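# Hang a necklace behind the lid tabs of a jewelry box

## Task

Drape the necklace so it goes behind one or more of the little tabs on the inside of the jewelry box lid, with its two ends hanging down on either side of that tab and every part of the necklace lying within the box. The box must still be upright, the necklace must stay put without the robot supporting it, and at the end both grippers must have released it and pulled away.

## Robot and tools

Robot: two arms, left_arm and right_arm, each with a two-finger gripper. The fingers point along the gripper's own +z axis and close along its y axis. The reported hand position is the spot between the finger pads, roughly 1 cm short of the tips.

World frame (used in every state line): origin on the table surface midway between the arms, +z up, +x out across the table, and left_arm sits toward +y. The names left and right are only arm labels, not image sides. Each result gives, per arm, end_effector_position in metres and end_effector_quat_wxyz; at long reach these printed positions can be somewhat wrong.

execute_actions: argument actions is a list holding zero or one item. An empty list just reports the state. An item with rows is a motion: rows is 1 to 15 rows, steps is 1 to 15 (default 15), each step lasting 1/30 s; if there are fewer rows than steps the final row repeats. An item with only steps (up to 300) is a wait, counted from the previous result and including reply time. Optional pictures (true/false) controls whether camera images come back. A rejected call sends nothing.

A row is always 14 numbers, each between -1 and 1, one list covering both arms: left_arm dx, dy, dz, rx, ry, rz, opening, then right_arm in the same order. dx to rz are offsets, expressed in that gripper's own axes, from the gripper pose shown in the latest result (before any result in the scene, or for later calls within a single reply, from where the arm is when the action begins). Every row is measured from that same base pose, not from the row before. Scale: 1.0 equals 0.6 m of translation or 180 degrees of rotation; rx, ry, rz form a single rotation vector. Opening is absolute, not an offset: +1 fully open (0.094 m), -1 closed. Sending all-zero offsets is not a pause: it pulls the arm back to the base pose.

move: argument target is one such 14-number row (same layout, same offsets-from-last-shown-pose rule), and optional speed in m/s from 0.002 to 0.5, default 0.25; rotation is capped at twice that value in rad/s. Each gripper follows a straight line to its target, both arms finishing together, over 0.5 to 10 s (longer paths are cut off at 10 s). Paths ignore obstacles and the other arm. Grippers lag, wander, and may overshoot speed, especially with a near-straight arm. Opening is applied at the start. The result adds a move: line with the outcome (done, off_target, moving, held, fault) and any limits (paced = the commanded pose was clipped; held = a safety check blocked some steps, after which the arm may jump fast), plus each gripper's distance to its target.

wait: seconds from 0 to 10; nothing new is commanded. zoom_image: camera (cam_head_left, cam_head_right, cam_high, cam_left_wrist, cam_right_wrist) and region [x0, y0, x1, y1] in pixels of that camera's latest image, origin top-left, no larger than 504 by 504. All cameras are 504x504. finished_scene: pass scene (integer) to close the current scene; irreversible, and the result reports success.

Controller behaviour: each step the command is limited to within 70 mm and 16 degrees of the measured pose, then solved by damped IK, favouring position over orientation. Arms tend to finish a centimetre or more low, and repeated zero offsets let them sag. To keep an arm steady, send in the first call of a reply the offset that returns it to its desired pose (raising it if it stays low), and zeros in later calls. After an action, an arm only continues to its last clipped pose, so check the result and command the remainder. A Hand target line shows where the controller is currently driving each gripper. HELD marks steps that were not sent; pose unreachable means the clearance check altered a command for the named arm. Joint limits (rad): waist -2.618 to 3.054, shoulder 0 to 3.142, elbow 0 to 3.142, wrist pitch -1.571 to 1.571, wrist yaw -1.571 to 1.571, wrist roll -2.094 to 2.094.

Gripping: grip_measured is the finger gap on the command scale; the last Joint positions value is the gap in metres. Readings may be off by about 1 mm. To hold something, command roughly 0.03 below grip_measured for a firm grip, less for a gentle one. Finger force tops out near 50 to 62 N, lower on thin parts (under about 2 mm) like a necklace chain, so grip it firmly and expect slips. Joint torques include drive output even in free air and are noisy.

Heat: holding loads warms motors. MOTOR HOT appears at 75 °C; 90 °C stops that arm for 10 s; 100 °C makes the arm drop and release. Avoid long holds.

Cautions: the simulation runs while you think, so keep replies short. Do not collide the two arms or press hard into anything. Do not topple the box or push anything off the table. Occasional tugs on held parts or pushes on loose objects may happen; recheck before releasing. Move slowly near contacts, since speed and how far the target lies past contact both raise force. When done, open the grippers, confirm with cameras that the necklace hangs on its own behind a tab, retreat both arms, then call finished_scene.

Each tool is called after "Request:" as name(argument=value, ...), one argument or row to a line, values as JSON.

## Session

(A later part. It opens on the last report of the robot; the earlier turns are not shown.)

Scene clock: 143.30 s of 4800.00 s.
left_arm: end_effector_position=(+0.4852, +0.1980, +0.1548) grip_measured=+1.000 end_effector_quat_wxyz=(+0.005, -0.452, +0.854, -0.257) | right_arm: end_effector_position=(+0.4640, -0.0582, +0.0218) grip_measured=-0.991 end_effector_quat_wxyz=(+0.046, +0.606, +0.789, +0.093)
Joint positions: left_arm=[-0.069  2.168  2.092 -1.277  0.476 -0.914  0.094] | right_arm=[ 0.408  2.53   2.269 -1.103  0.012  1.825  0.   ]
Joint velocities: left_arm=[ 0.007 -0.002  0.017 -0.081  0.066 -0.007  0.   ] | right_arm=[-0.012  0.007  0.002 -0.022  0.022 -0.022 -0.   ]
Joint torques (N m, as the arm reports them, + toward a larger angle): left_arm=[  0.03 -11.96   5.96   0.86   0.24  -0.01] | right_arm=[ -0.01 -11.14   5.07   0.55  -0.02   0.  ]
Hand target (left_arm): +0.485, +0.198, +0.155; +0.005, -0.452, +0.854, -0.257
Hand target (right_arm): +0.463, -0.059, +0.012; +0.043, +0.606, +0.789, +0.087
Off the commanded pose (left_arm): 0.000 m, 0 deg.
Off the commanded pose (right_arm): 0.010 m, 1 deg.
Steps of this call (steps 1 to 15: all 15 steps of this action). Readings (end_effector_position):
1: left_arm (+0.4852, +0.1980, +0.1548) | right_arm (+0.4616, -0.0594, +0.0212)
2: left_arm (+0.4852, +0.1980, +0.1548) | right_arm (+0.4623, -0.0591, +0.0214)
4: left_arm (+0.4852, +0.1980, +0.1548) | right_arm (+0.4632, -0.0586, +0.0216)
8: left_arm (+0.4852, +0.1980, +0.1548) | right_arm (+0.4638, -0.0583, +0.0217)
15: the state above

Request:
move(
  target=[0,0,0,0,0,0,1,0.02,-0.01,-0.12,-0.04,0,0,-0.8],
  speed=0.12,
)

Request:
move(
  target=[0,0,0,0,0,0,1,0,0.01,-0.02,0,0,-0.4,-0.8],
)

Scene clock: 148.20 s of 4800.00 s.
left_arm: end_effector_position=(+0.4852, +0.1980, +0.1548) grip_measured=+1.000 end_effector_quat_wxyz=(+0.005, -0.452, +0.854, -0.257) | right_arm: end_effector_position=(+0.4406, -0.0570, +0.0808) grip_measured=-0.802 end_effector_quat_wxyz=(+0.069, +0.603, +0.784, +0.129)
Joint positions: left_arm=[-0.069  2.168  2.092 -1.277  0.476 -0.914  0.094] | right_arm=[ 0.441  2.299  2.071 -1.05   0.036  1.853  0.009]
Joint velocities: left_arm=[-0.002 -0.012  0.012  0.022  0.037  0.022  0.   ] | right_arm=[ 0.002  0.002 -0.007 -0.022 -0.022  0.066  0.   ]
Joint torques (N m, as the arm reports them, + toward a larger angle): left_arm=[  0.02 -11.99   5.99   0.86   0.23  -0.02] | right_arm=[  0.66 -12.82   5.55   0.71   0.18   0.03]
Hand target (left_arm): +0.485, +0.198, +0.155; +0.005, -0.452, +0.854, -0.257
Hand target (right_arm): +0.443, -0.055, +0.092; +0.083, +0.603, +0.781, +0.142
Off the commanded pose (left_arm): 0.000 m, 0 deg.
Off the commanded pose (right_arm): 0.011 m, 2 deg.
After step 90, 0.73 s passed at rest.
move: off_target (right_arm)
camera_calibration (this result's frames):
cam_left_wrist: T_world_to_cam=[[0.731869, -0.510973, 0.45086, -0.321434], [-0.633293, -0.265712, 0.726868, 0.26935], [-0.251611, -0.817499, -0.518062, 0.476603], [0, 0, 0, 1]] pos_world=[0.525743, 0.296948, 0.196049]
cam_right_wrist: T_world_to_cam=[[-0.808091, -0.507946, -0.298296, 0.350135], [-0.587996, 0.725952, 0.356727, 0.307899], [0.0353508, 0.463664, -0.885305, 0.192541], [0, 0, 0, 1]] pos_world=[0.457178, -0.134945, 0.165066]

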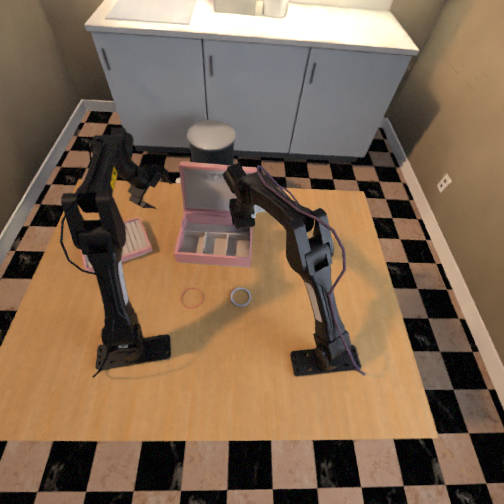

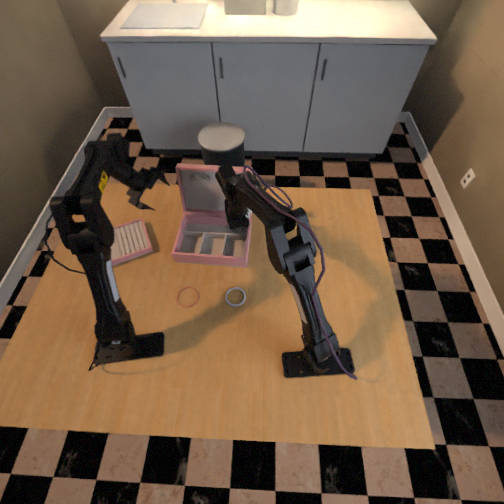

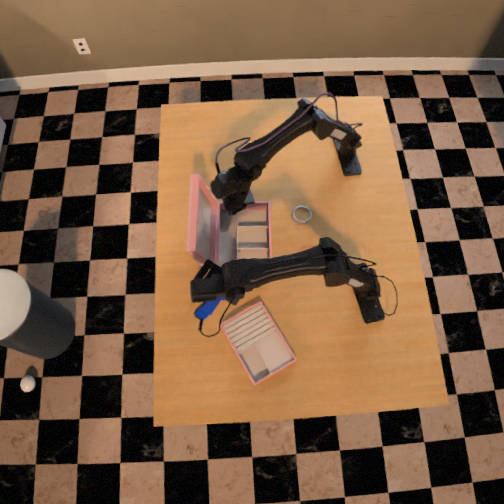

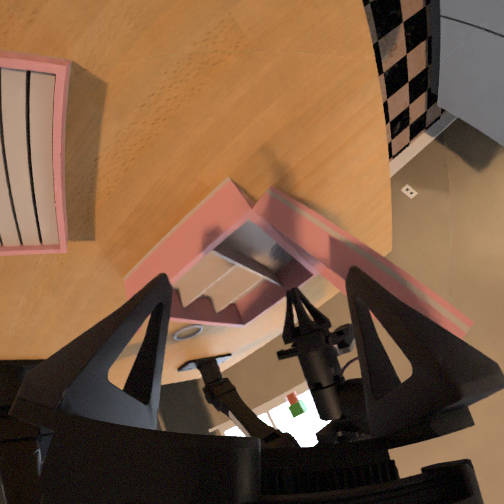

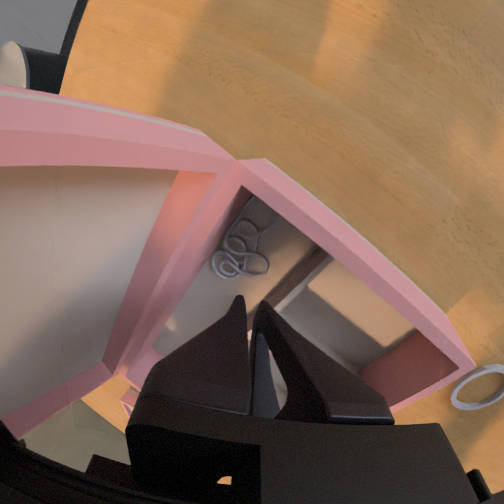

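Scene clock: 151.30 s of 4800.00 s.
left_arm: end_effector_position=(+0.4852, +0.1980, +0.1548) grip_measured=+1.000 end_effector_quat_wxyz=(+0.005, -0.452, +0.854, -0.257) | right_arm: end_effector_position=(+0.4401, -0.0573, +0.0910) grip_measured=-0.802 end_effector_quat_wxyz=(+0.131, +0.032, +0.989, +0.064)
Joint positions: left_arm=[-0.069  2.168  2.092 -1.277  0.476 -0.914  0.094] | right_arm=[ 0.441  2.299  2.111 -1.092  0.036  0.607  0.009]
Joint velocities: left_arm=[-0.007 -0.007 -0.002  0.007  0.022 -0.051  0.   ] | right_arm=[ 0.012  0.017 -0.007  0.022  0.037  0.022 -0.   ]
Joint torques (N m, as the arm reports them, + toward a larger angle): left_arm=[  0.02 -11.95   6.     0.86   0.24   0.  ] | right_arm=[ -0.26 -10.06   8.02   0.46  -0.01  -0.11]
Hand target (left_arm): +0.485, +0.198, +0.155; +0.005, -0.452, +0.854, -0.257
Hand target (right_arm): +0.443, -0.057, +0.094; +0.132, +0.027, +0.989, +0.064
Off the commanded pose (left_arm): 0.000 m, 0 deg.
Off the commanded pose (right_arm): 0.004 m, 1 deg.
move: done
camera_calibration (this result's frames):
cam_left_wrist: T_world_to_cam=[[0.731869, -0.510973, 0.45086, -0.321434], [-0.633293, -0.265712, 0.726868, 0.26935], [-0.251611, -0.817499, -0.518062, 0.476603], [0, 0, 0, 1]] pos_world=[0.525743, 0.296948, 0.196049]
cam_right_wrist: T_world_to_cam=[[0.238709, -0.968848, -0.0659635, -0.155613], [-0.960107, -0.245651, 0.133606, 0.432544], [-0.145648, 0.031439, -0.988837, 0.266039], [0, 0, 0, 1]] pos_world=[0.491182, -0.0528743, 0.195014]

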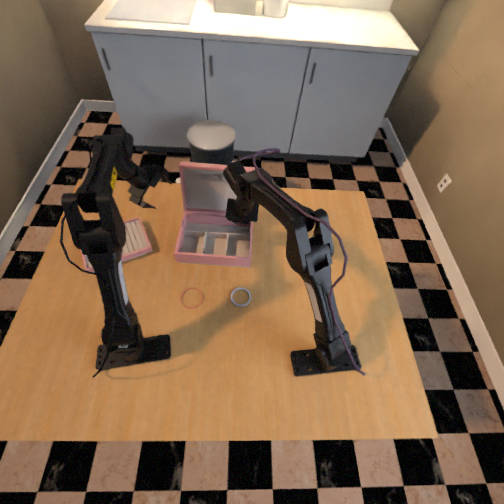

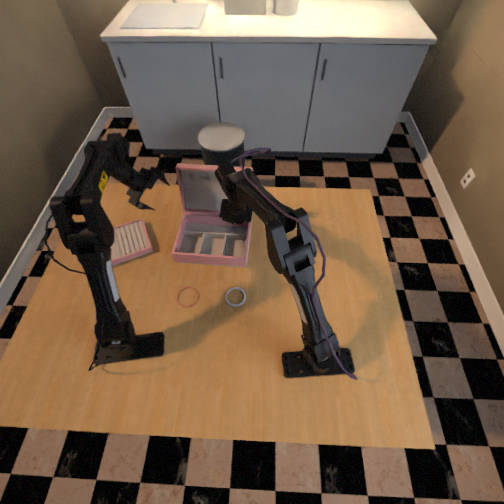

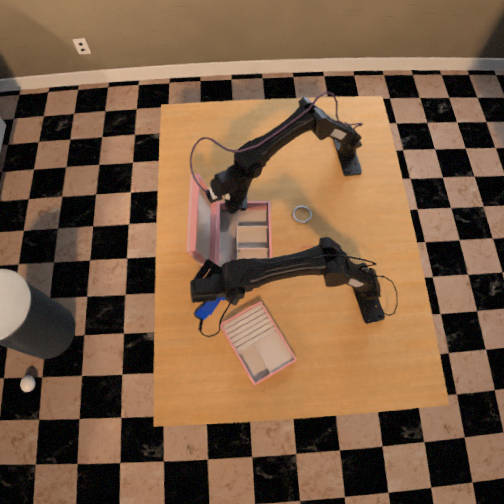

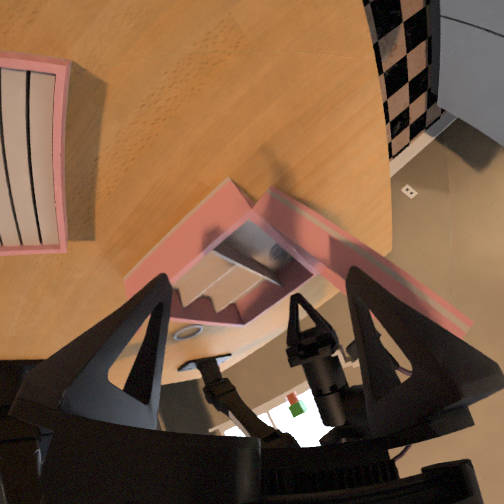

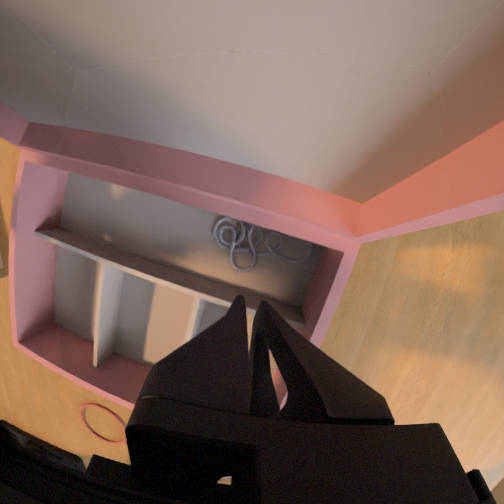

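Request:
move(
  target=[0,0,0,0,0,0,1,-0.012,0.036,0.075,0,0,0,-0.8],
  speed=0.1,
)

Request:
zoom_image(
  camera="cam_right_wrist",
  region=[170,200,330,360],
)

Scene clock: 155.63 s of 4800.00 s.
left_arm: end_effector_position=(+0.4852, +0.1980, +0.1548) grip_measured=+1.000 end_effector_quat_wxyz=(+0.005, -0.452, +0.854, -0.257) | right_arm: end_effector_position=(+0.4509, -0.0399, +0.0418) grip_measured=-0.802 end_effector_quat_wxyz=(+0.110, +0.030, +0.992, +0.053)
Joint positions: left_arm=[-0.069  2.168  2.092 -1.277  0.476 -0.914  0.094] | right_arm=[ 0.458  2.462  2.215 -1.081  0.036  0.621  0.009]
Joint velocities: left_arm=[-0.007 -0.007 -0.017 -0.007 -0.007 -0.007  0.   ] | right_arm=[ 0.002 -0.017 -0.007 -0.007  0.022  0.037 -0.001]
Joint torques (N m, as the arm reports them, + toward a larger angle): left_arm=[  0.   -11.99   6.02   0.85   0.24  -0.01] | right_arm=[  0.66 -11.85   8.1    0.67   0.08   0.07]
Hand target (left_arm): +0.485, +0.198, +0.155; +0.005, -0.452, +0.854, -0.257
Hand target (right_arm): +0.459, -0.031, +0.053; +0.131, +0.032, +0.989, +0.065
Off the commanded pose (left_arm): 0.000 m, 0 deg.
Off the commanded pose (right_arm): 0.017 m, 3 deg.
After step 90, 0.30 s passed at rest.
move: off_target (right_arm)
camera_calibration (this result's frames):
cam_left_wrist: T_world_to_cam=[[0.731869, -0.510973, 0.45086, -0.321434], [-0.633293, -0.265712, 0.726868, 0.26935], [-0.251611, -0.817499, -0.518062, 0.476603], [0, 0, 0, 1]] pos_world=[0.525743, 0.296948, 0.196049]
cam_right_wrist: T_world_to_cam=[[0.23922, -0.969419, -0.0547738, -0.145281], [-0.952628, -0.245241, 0.17988, 0.448567], [-0.187812, 0.00914814, -0.982162, 0.236196], [0, 0, 0, 1]] pos_world=[0.506432, -0.0329918, 0.143337]

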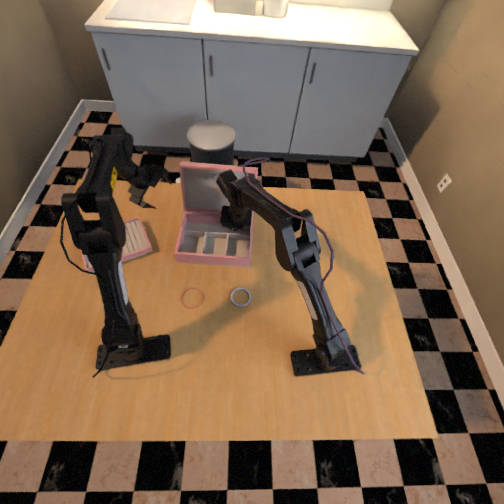

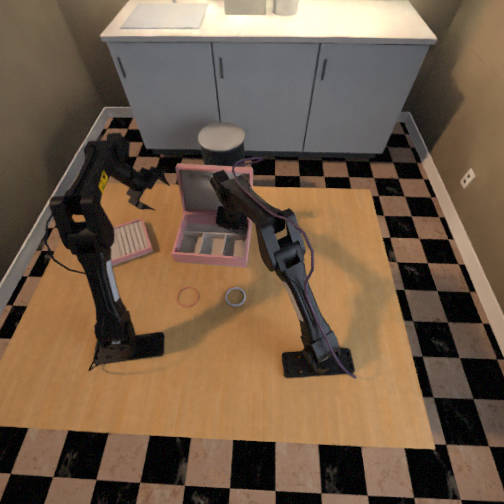

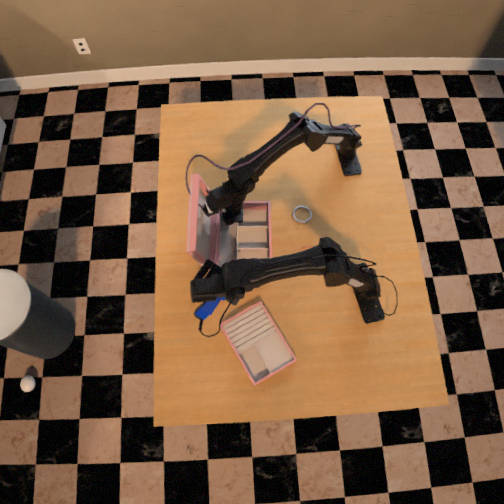

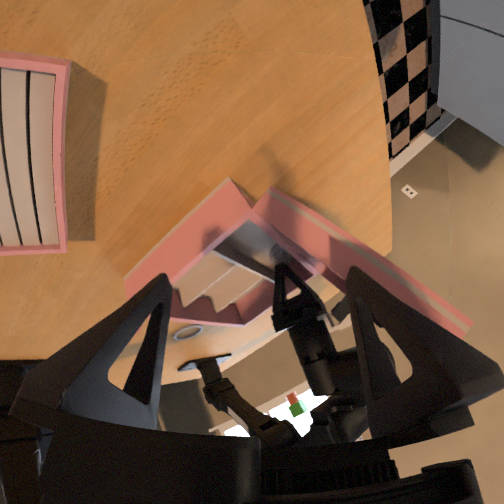

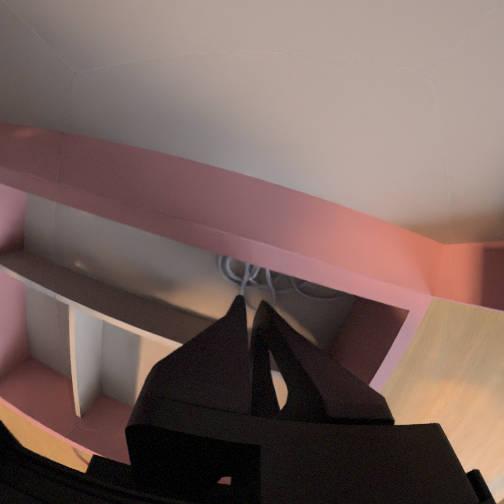

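Region (170, 200, 330, 360) of cam_right_wrist's 504x504 image, scaled by 3.150, with more detail than that image has.

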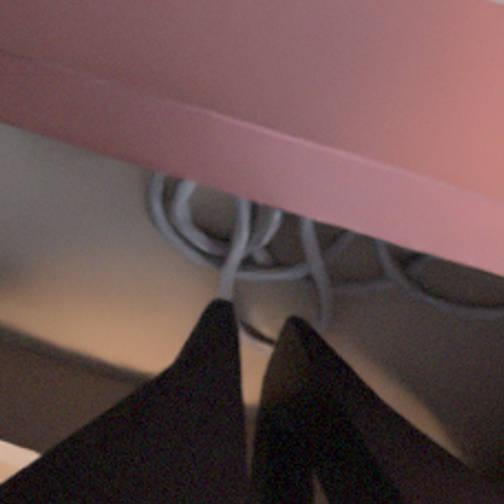

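Request:
move(
  target=[0,0,0,0,0,0,1,0,0.017,0.012,0,-0.05,0,-0.8],
  speed=0.04,
)

Request:
zoom_image(
  camera="cam_right_wrist",
  region=[170,200,330,360],
)

Scene clock: 161.40 s of 4800.00 s.
left_arm: end_effector_position=(+0.4852, +0.1980, +0.1548) grip_measured=+1.000 end_effector_quat_wxyz=(+0.005, -0.452, +0.854, -0.257) | right_arm: end_effector_position=(+0.4545, -0.0352, +0.0233) grip_measured=-0.802 end_effector_quat_wxyz=(+0.174, +0.034, +0.983, +0.042)
Joint positions: left_arm=[-0.069  2.168  2.092 -1.277  0.476 -0.914  0.094] | right_arm=[ 0.495  2.39   1.981 -0.829  0.137  0.648  0.009]
Joint velocities: left_arm=[-0.027  0.002 -0.012  0.007 -0.007  0.022  0.   ] | right_arm=[ 0.007  0.002 -0.002  0.022  0.037 -0.022 -0.   ]
Joint torques (N m, as the arm reports them, + toward a larger angle): left_arm=[  0.01 -11.9    6.03   0.87   0.23  -0.01] | right_arm=[  1.17 -13.82   5.01   0.75   0.14   0.08]
Hand target (left_arm): +0.485, +0.198, +0.155; +0.005, -0.452, +0.854, -0.257
Hand target (right_arm): +0.453, -0.029, +0.036; +0.188, +0.035, +0.980, +0.051
Off the commanded pose (left_arm): 0.000 m, 0 deg.
Off the commanded pose (right_arm): 0.014 m, 2 deg.
After step 90, 0.57 s passed at rest.
move: off_target (right_arm)
camera_calibration (this result's frames):
cam_left_wrist: T_world_to_cam=[[0.731869, -0.510973, 0.45086, -0.321434], [-0.633293, -0.265712, 0.726868, 0.26935], [-0.251611, -0.817499, -0.518062, 0.476603], [0, 0, 0, 1]] pos_world=[0.525743, 0.296948, 0.196049]
cam_right_wrist: T_world_to_cam=[[0.225755, -0.97418, -0.00273224, -0.137911], [-0.972172, -0.225469, 0.0635994, 0.468753], [-0.0625733, -0.0117017, -0.997972, 0.161382], [0, 0, 0, 1]] pos_world=[0.496941, -0.026773, 0.130866]

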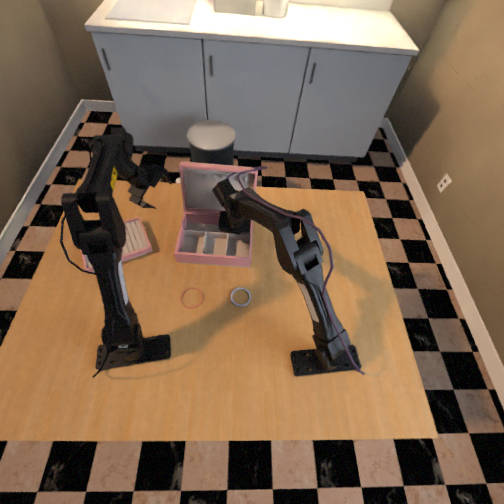

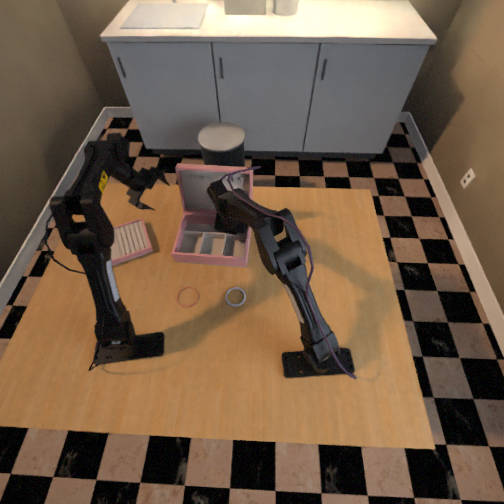

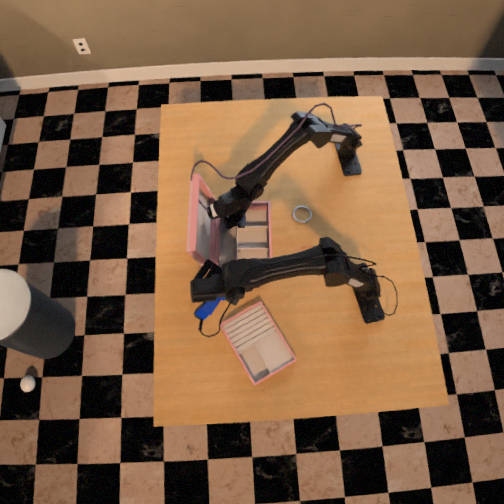

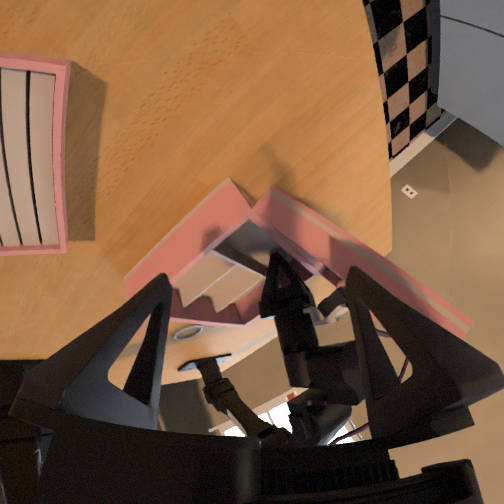

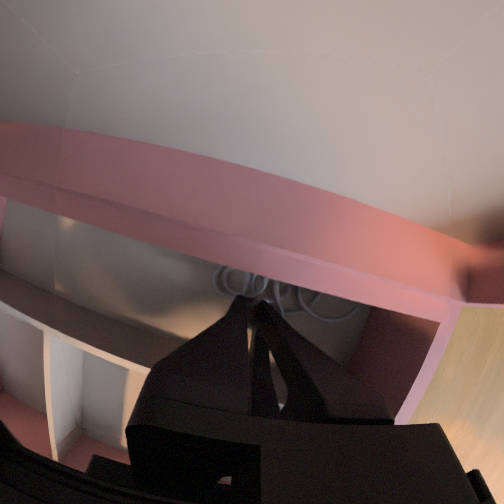

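Region (170, 200, 330, 360) of cam_right_wrist's 504x504 image, scaled by 3.150, with more detail than that image has.

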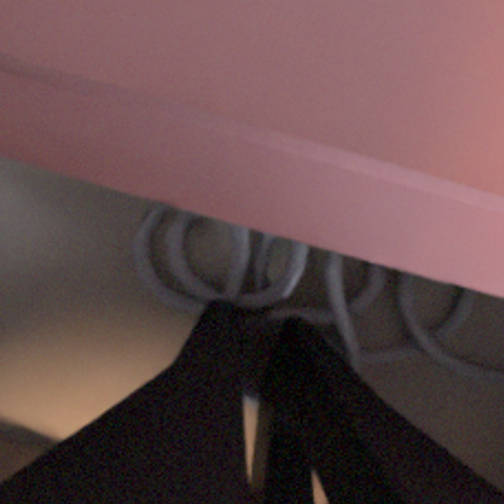

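Request:
move(
  target=[0,0,0,0,0,0,1,0.016,0.016,-0.012,0,0,0,-0.8],
  speed=0.03,
)

Request:
zoom_image(
  camera="cam_right_wrist",
  region=[190,240,310,360],
)

Scene clock: 164.07 s of 4800.00 s.
left_arm: end_effector_position=(+0.4852, +0.1980, +0.1548) grip_measured=+1.000 end_effector_quat_wxyz=(+0.005, -0.452, +0.854, -0.257) | right_arm: end_effector_position=(+0.4539, -0.0331, +0.0237) grip_measured=-0.802 end_effector_quat_wxyz=(+0.179, +0.037, +0.982, +0.038)
Joint positions: left_arm=[-0.069  2.168  2.092 -1.277  0.476 -0.914  0.094] | right_arm=[ 0.504  2.39   1.981 -0.825  0.154  0.661  0.009]
Joint velocities: left_arm=[-0.002 -0.017 -0.012 -0.081 -0.066  0.007  0.   ] | right_arm=[-0.007 -0.007 -0.007  0.022 -0.022  0.007  0.   ]
Joint torques (N m, as the arm reports them, + toward a larger angle): left_arm=[  0.01 -12.     5.98   0.86   0.25  -0.01] | right_arm=[  1.69 -12.78   5.22   0.54  -0.01   0.13]
Hand target (left_arm): +0.485, +0.198, +0.155; +0.005, -0.452, +0.854, -0.257
Hand target (right_arm): +0.444, -0.025, +0.028; +0.173, +0.034, +0.983, +0.042
Off the commanded pose (left_arm): 0.000 m, 0 deg.
Off the commanded pose (right_arm): 0.014 m, 1 deg.
move: off_target (right_arm)
camera_calibration (this result's frames):
cam_left_wrist: T_world_to_cam=[[0.731869, -0.510973, 0.45086, -0.321434], [-0.633293, -0.265712, 0.726868, 0.26935], [-0.251611, -0.817499, -0.518062, 0.476603], [0, 0, 0, 1]] pos_world=[0.525743, 0.296948, 0.196049]
cam_right_wrist: T_world_to_cam=[[0.21794, -0.975936, 0.00716848, -0.132474], [-0.974581, -0.217235, 0.0547801, 0.470162], [-0.0519047, -0.018925, -0.998473, 0.156751], [0, 0, 0, 1]] pos_world=[0.495218, -0.0241842, 0.131705]

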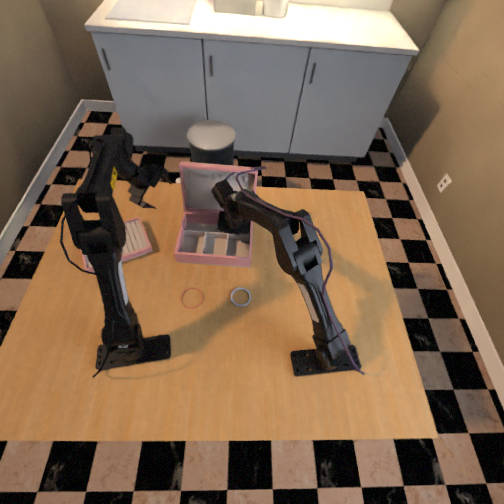

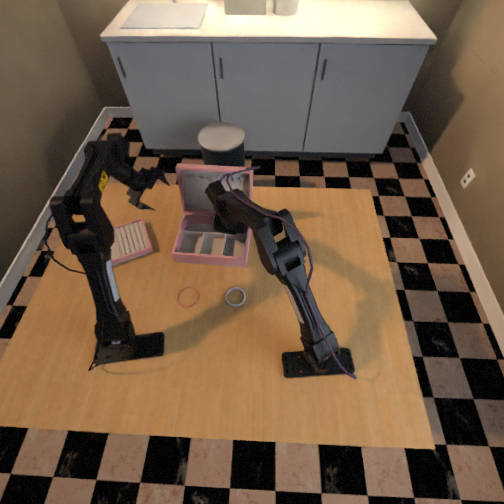

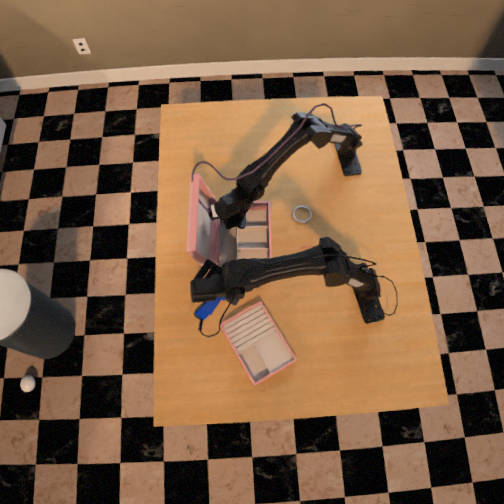

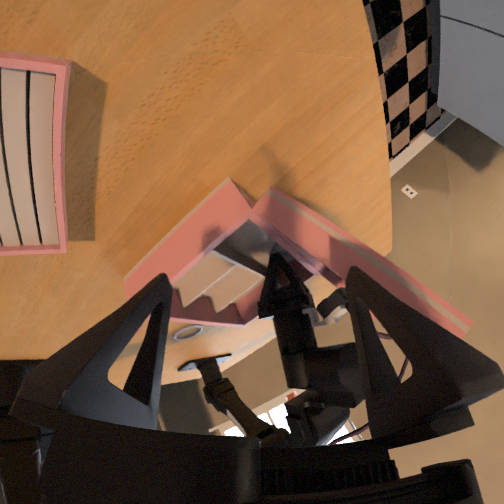

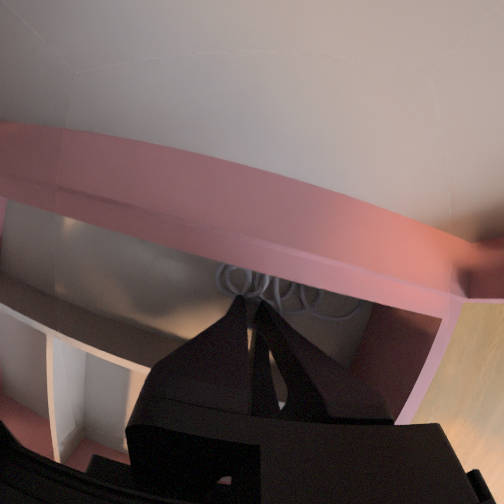

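Region (190, 240, 310, 360) of cam_right_wrist's 504x504 image, scaled by 4.200, with more detail than that image has.

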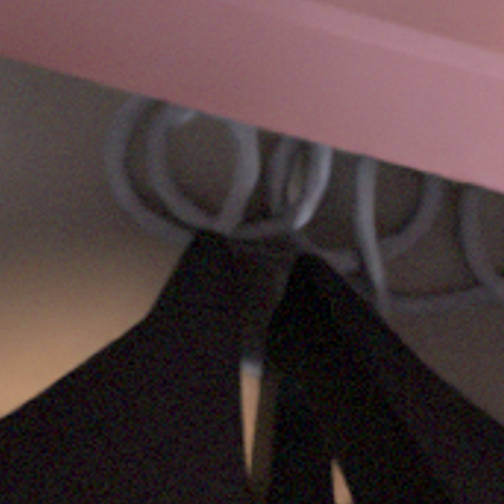

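Request:
move(
  target=[0,0,0,0,0,0,1,-0.015,0.01,-0.04,0,0,0,-0.8],
  speed=0.05,
)

Request:
move(
  target=[0,0,0,0,0,0,1,-0.02,0.028,-0.012,0,0,0,-0.8],
  speed=0.05,
)

Request:
zoom_image(
  camera="cam_right_wrist",
  region=[190,240,310,360],
)

Scene clock: 167.53 s of 4800.00 s.
left_arm: end_effector_position=(+0.4852, +0.1980, +0.1548) grip_measured=+1.000 end_effector_quat_wxyz=(+0.005, -0.452, +0.854, -0.257) | right_arm: end_effector_position=(+0.4525, -0.0344, +0.0388) grip_measured=-0.802 end_effector_quat_wxyz=(+0.173, +0.038, +0.984, +0.032)
Joint positions: left_arm=[-0.069  2.168  2.092 -1.277  0.476 -0.914  0.094] | right_arm=[ 0.504  2.39   2.046 -0.909  0.156  0.663  0.009]
Joint velocities: left_arm=[ 0.017 -0.017  0.012  0.007 -0.007 -0.022  0.   ] | right_arm=[ 0.012  0.032  0.017 -0.037  0.051 -0.037 -0.001]
Joint torques (N m, as the arm reports them, + toward a larger angle): left_arm=[  0.01 -11.96   6.     0.86   0.23  -0.02] | right_arm=[  0.46 -11.98   8.09   0.53   0.07   0.02]
Hand target (left_arm): +0.485, +0.198, +0.155; +0.005, -0.452, +0.854, -0.257
Hand target (right_arm): +0.454, -0.030, +0.050; +0.179, +0.037, +0.982, +0.038
Off the commanded pose (left_arm): 0.000 m, 0 deg.
Off the commanded pose (right_arm): 0.012 m, 1 deg.
move: off_target (right_arm)
camera_calibration (this result's frames):
cam_left_wrist: T_world_to_cam=[[0.731869, -0.510973, 0.45086, -0.321434], [-0.633293, -0.265712, 0.726868, 0.26935], [-0.251611, -0.817499, -0.518062, 0.476603], [0, 0, 0, 1]] pos_world=[0.525743, 0.296948, 0.196049]
cam_right_wrist: T_world_to_cam=[[0.215867, -0.976314, 0.014547, -0.132901], [-0.974218, -0.214356, 0.0703628, 0.467056], [-0.0655779, -0.0293609, -0.997415, 0.177466], [0, 0, 0, 1]] pos_world=[0.495341, -0.0244263, 0.146078]

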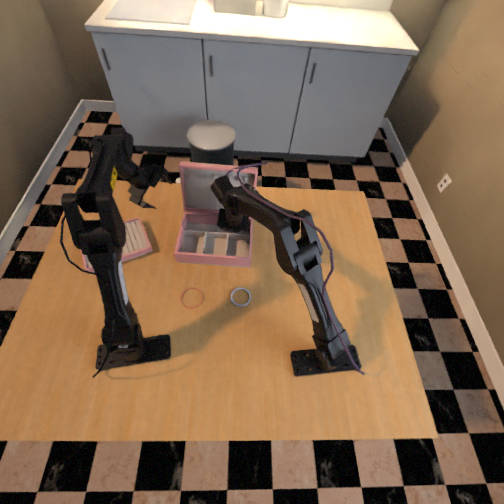

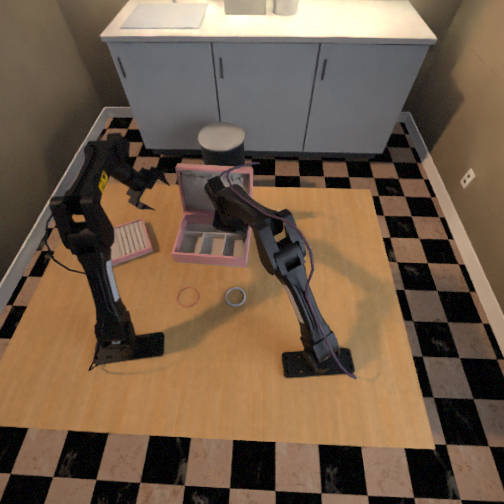

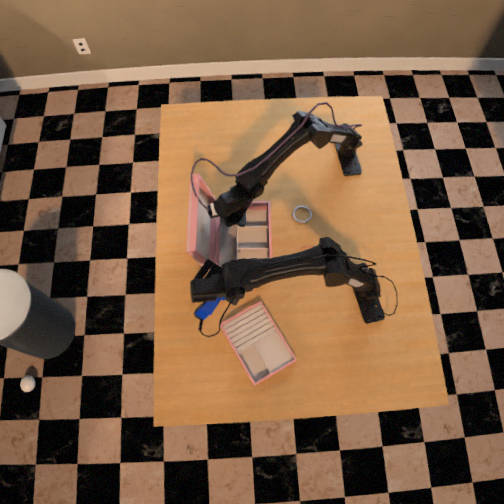

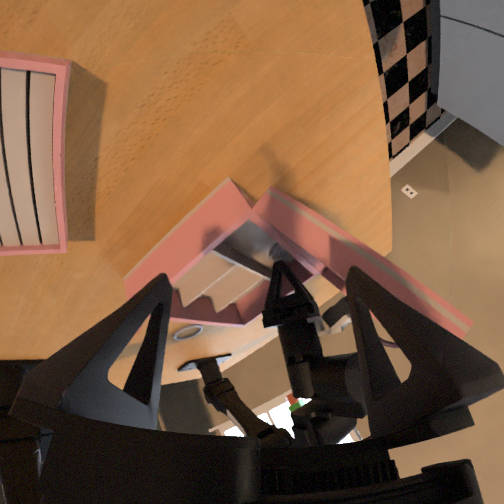

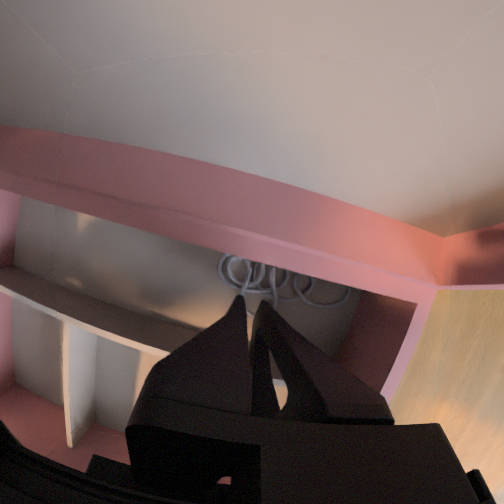

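Scene clock: 168.63 s of 4800.00 s.
left_arm: end_effector_position=(+0.4852, +0.1980, +0.1548) grip_measured=+1.000 end_effector_quat_wxyz=(+0.005, -0.452, +0.854, -0.257) | right_arm: end_effector_position=(+0.4632, -0.0270, +0.0434) grip_measured=-0.802 end_effector_quat_wxyz=(+0.168, +0.038, +0.985, +0.029)
Joint positions: left_arm=[-0.069  2.168  2.092 -1.277  0.476 -0.914  0.094] | right_arm=[ 0.504  2.475  2.221 -1.01   0.156  0.665  0.009]
Joint velocities: left_arm=[-0.007  0.002 -0.017 -0.022 -0.007 -0.037  0.   ] | right_arm=[ 0.002  0.002 -0.002 -0.095  0.066 -0.007  0.   ]
Joint torques (N m, as the arm reports them, + toward a larger angle): left_arm=[  0.   -11.93   5.98   0.87   0.23  -0.01] | right_arm=[  1.15 -11.63   8.09   0.49   0.11   0.07]
Hand target (left_arm): +0.485, +0.198, +0.155; +0.005, -0.452, +0.854, -0.257
Hand target (right_arm): +0.462, -0.019, +0.051; +0.173, +0.037, +0.984, +0.033
Off the commanded pose (left_arm): 0.000 m, 0 deg.
Off the commanded pose (right_arm): 0.011 m, 1 deg.
move: off_target (right_arm)
camera_calibration (this result's frames):
cam_left_wrist: T_world_to_cam=[[0.731869, -0.510973, 0.45086, -0.321434], [-0.633293, -0.265712, 0.726868, 0.26935], [-0.251611, -0.817499, -0.518062, 0.476603], [0, 0, 0, 1]] pos_world=[0.525743, 0.296948, 0.196049]
cam_right_wrist: T_world_to_cam=[[0.213582, -0.976753, 0.018336, -0.127092], [-0.973984, -0.211446, 0.0815225, 0.478201], [-0.0757503, -0.0352708, -0.996503, 0.187566], [0, 0, 0, 1]] pos_world=[0.507113, -0.0164076, 0.150256]

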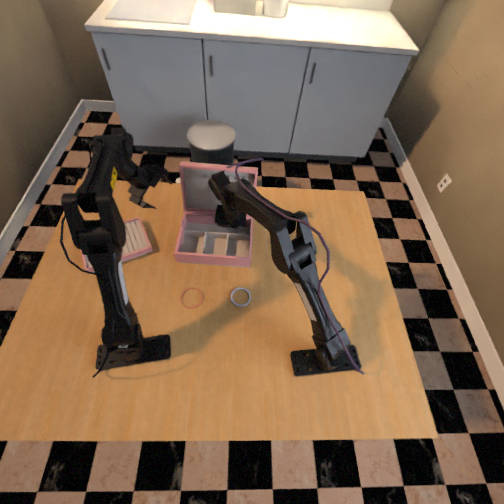

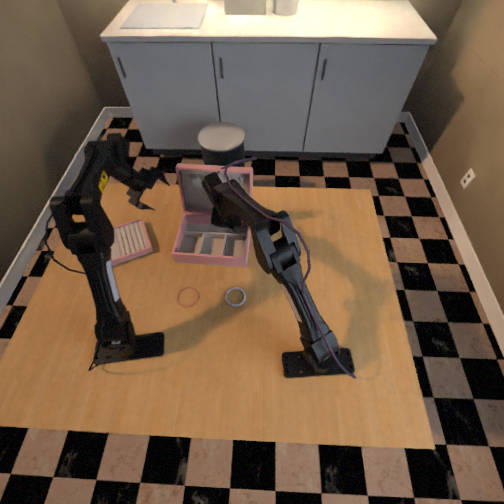

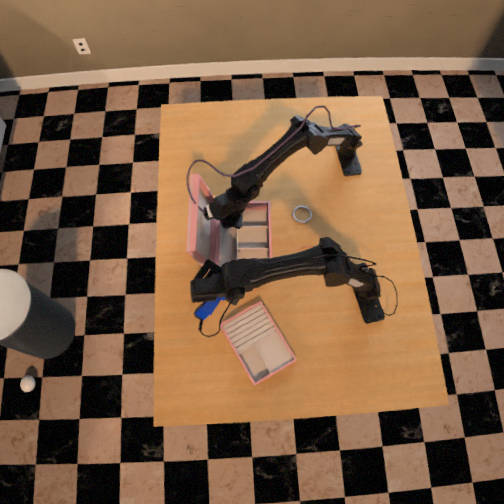

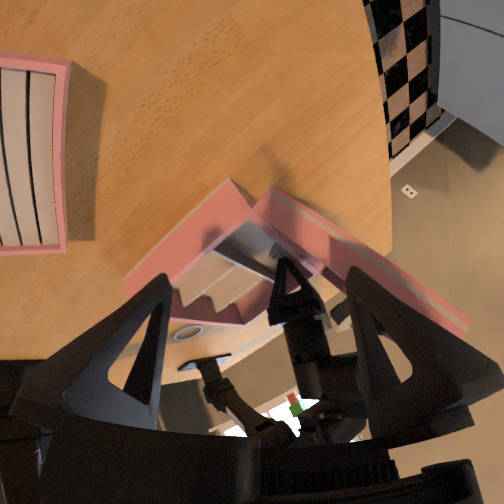

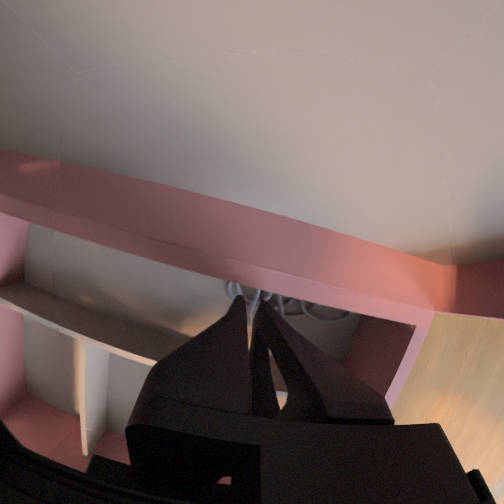

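Region (190, 240, 310, 360) of cam_right_wrist's 504x504 image, scaled by 4.200, with more detail than that image has.

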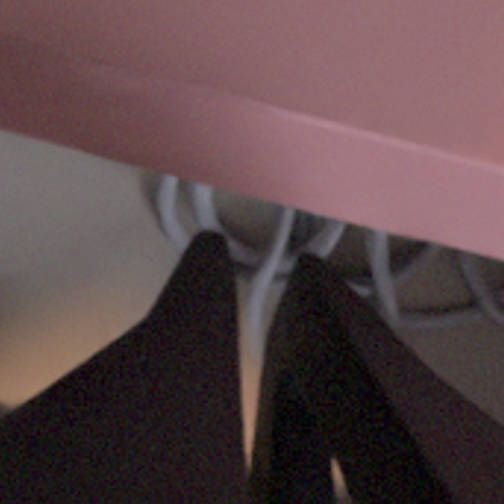

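Request:
move(
  target=[0,0,0,0,0,0,1,0.006,0.038,-0.005,0,-0.02,0,-0.8],
  speed=0.05,
)

Request:
zoom_image(
  camera="cam_right_wrist",
  region=[190,240,310,360],
)

Scene clock: 171.63 s of 4800.00 s.
left_arm: end_effector_position=(+0.4852, +0.1980, +0.1548) grip_measured=+1.000 end_effector_quat_wxyz=(+0.005, -0.452, +0.854, -0.257) | right_arm: end_effector_position=(+0.4558, -0.0075, +0.0459) grip_measured=-0.802 end_effector_quat_wxyz=(+0.184, +0.035, +0.982, +0.028)
Joint positions: left_arm=[-0.069  2.168  2.092 -1.277  0.476 -0.914  0.094] | right_arm=[ 0.551  2.475  2.221 -0.991  0.19   0.698  0.009]
Joint velocities: left_arm=[ 0.012  0.017 -0.007  0.066  0.022 -0.11   0.   ] | right_arm=[ 0.007 -0.002 -0.012 -0.037  0.007 -0.037 -0.001]
Joint torques (N m, as the arm reports them, + toward a larger angle): left_arm=[  0.   -11.95   6.01   0.85   0.23  -0.02] | right_arm=[  0.61 -11.59   6.35   0.81   0.27   0.09]
Hand target (left_arm): +0.485, +0.198, +0.155; +0.005, -0.452, +0.854, -0.257
Hand target (right_arm): +0.460, -0.004, +0.047; +0.199, +0.040, +0.979, +0.028
Off the commanded pose (left_arm): 0.000 m, 0 deg.
Off the commanded pose (right_arm): 0.006 m, 2 deg.
move: done
camera_calibration (this result's frames):
cam_left_wrist: T_world_to_cam=[[0.731869, -0.510973, 0.45086, -0.321434], [-0.633293, -0.265712, 0.726868, 0.26935], [-0.251611, -0.817499, -0.518062, 0.476603], [0, 0, 0, 1]] pos_world=[0.525743, 0.296948, 0.196049]
cam_right_wrist: T_world_to_cam=[[0.218544, -0.975393, 0.0291185, -0.109323], [-0.97491, -0.216948, 0.0498409, 0.476691], [-0.0422972, -0.0392803, -0.998333, 0.174939], [0, 0, 0, 1]] pos_world=[0.496022, 0.00365623, 0.154072]

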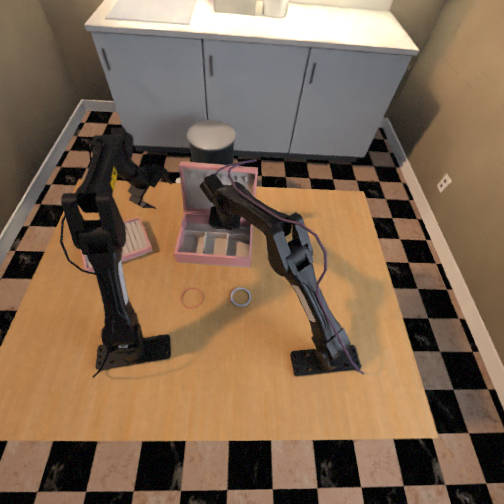

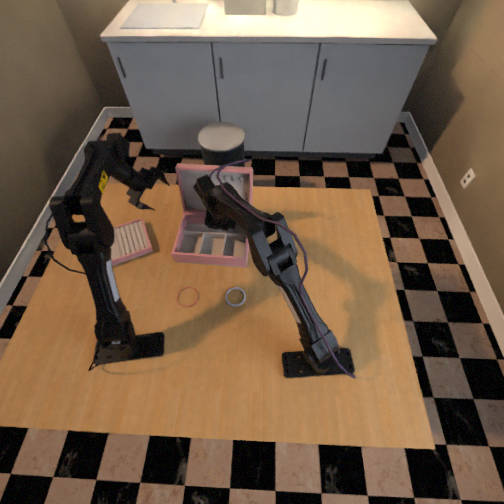

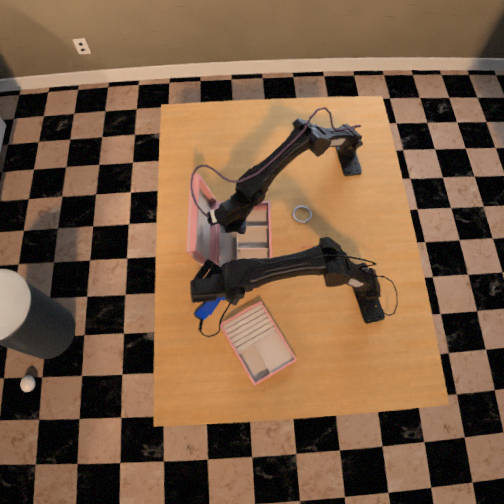

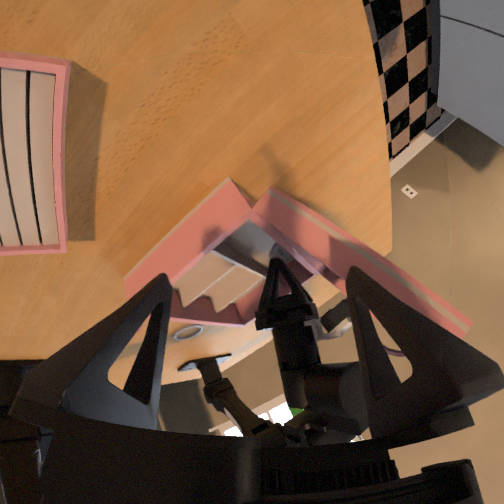

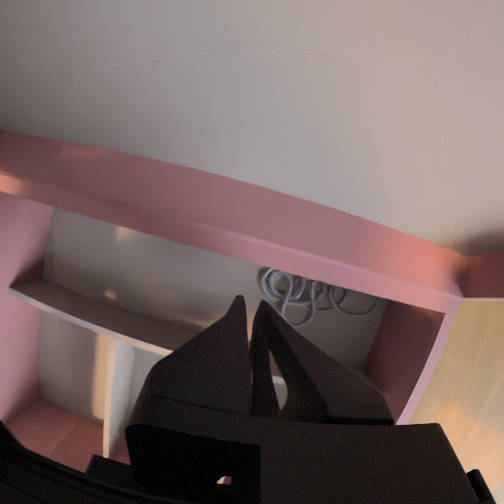

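Region (190, 240, 310, 360) of cam_right_wrist's 504x504 image, scaled by 4.200, with more detail than that image has.

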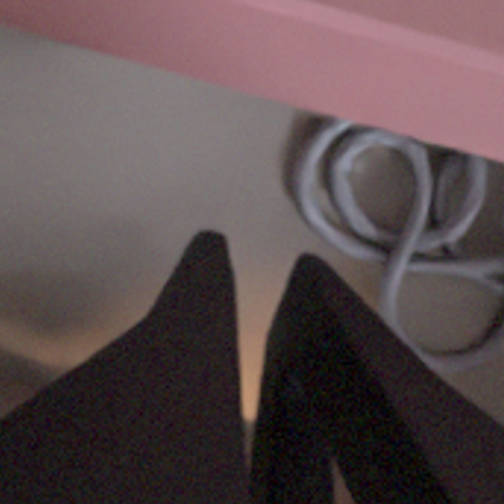

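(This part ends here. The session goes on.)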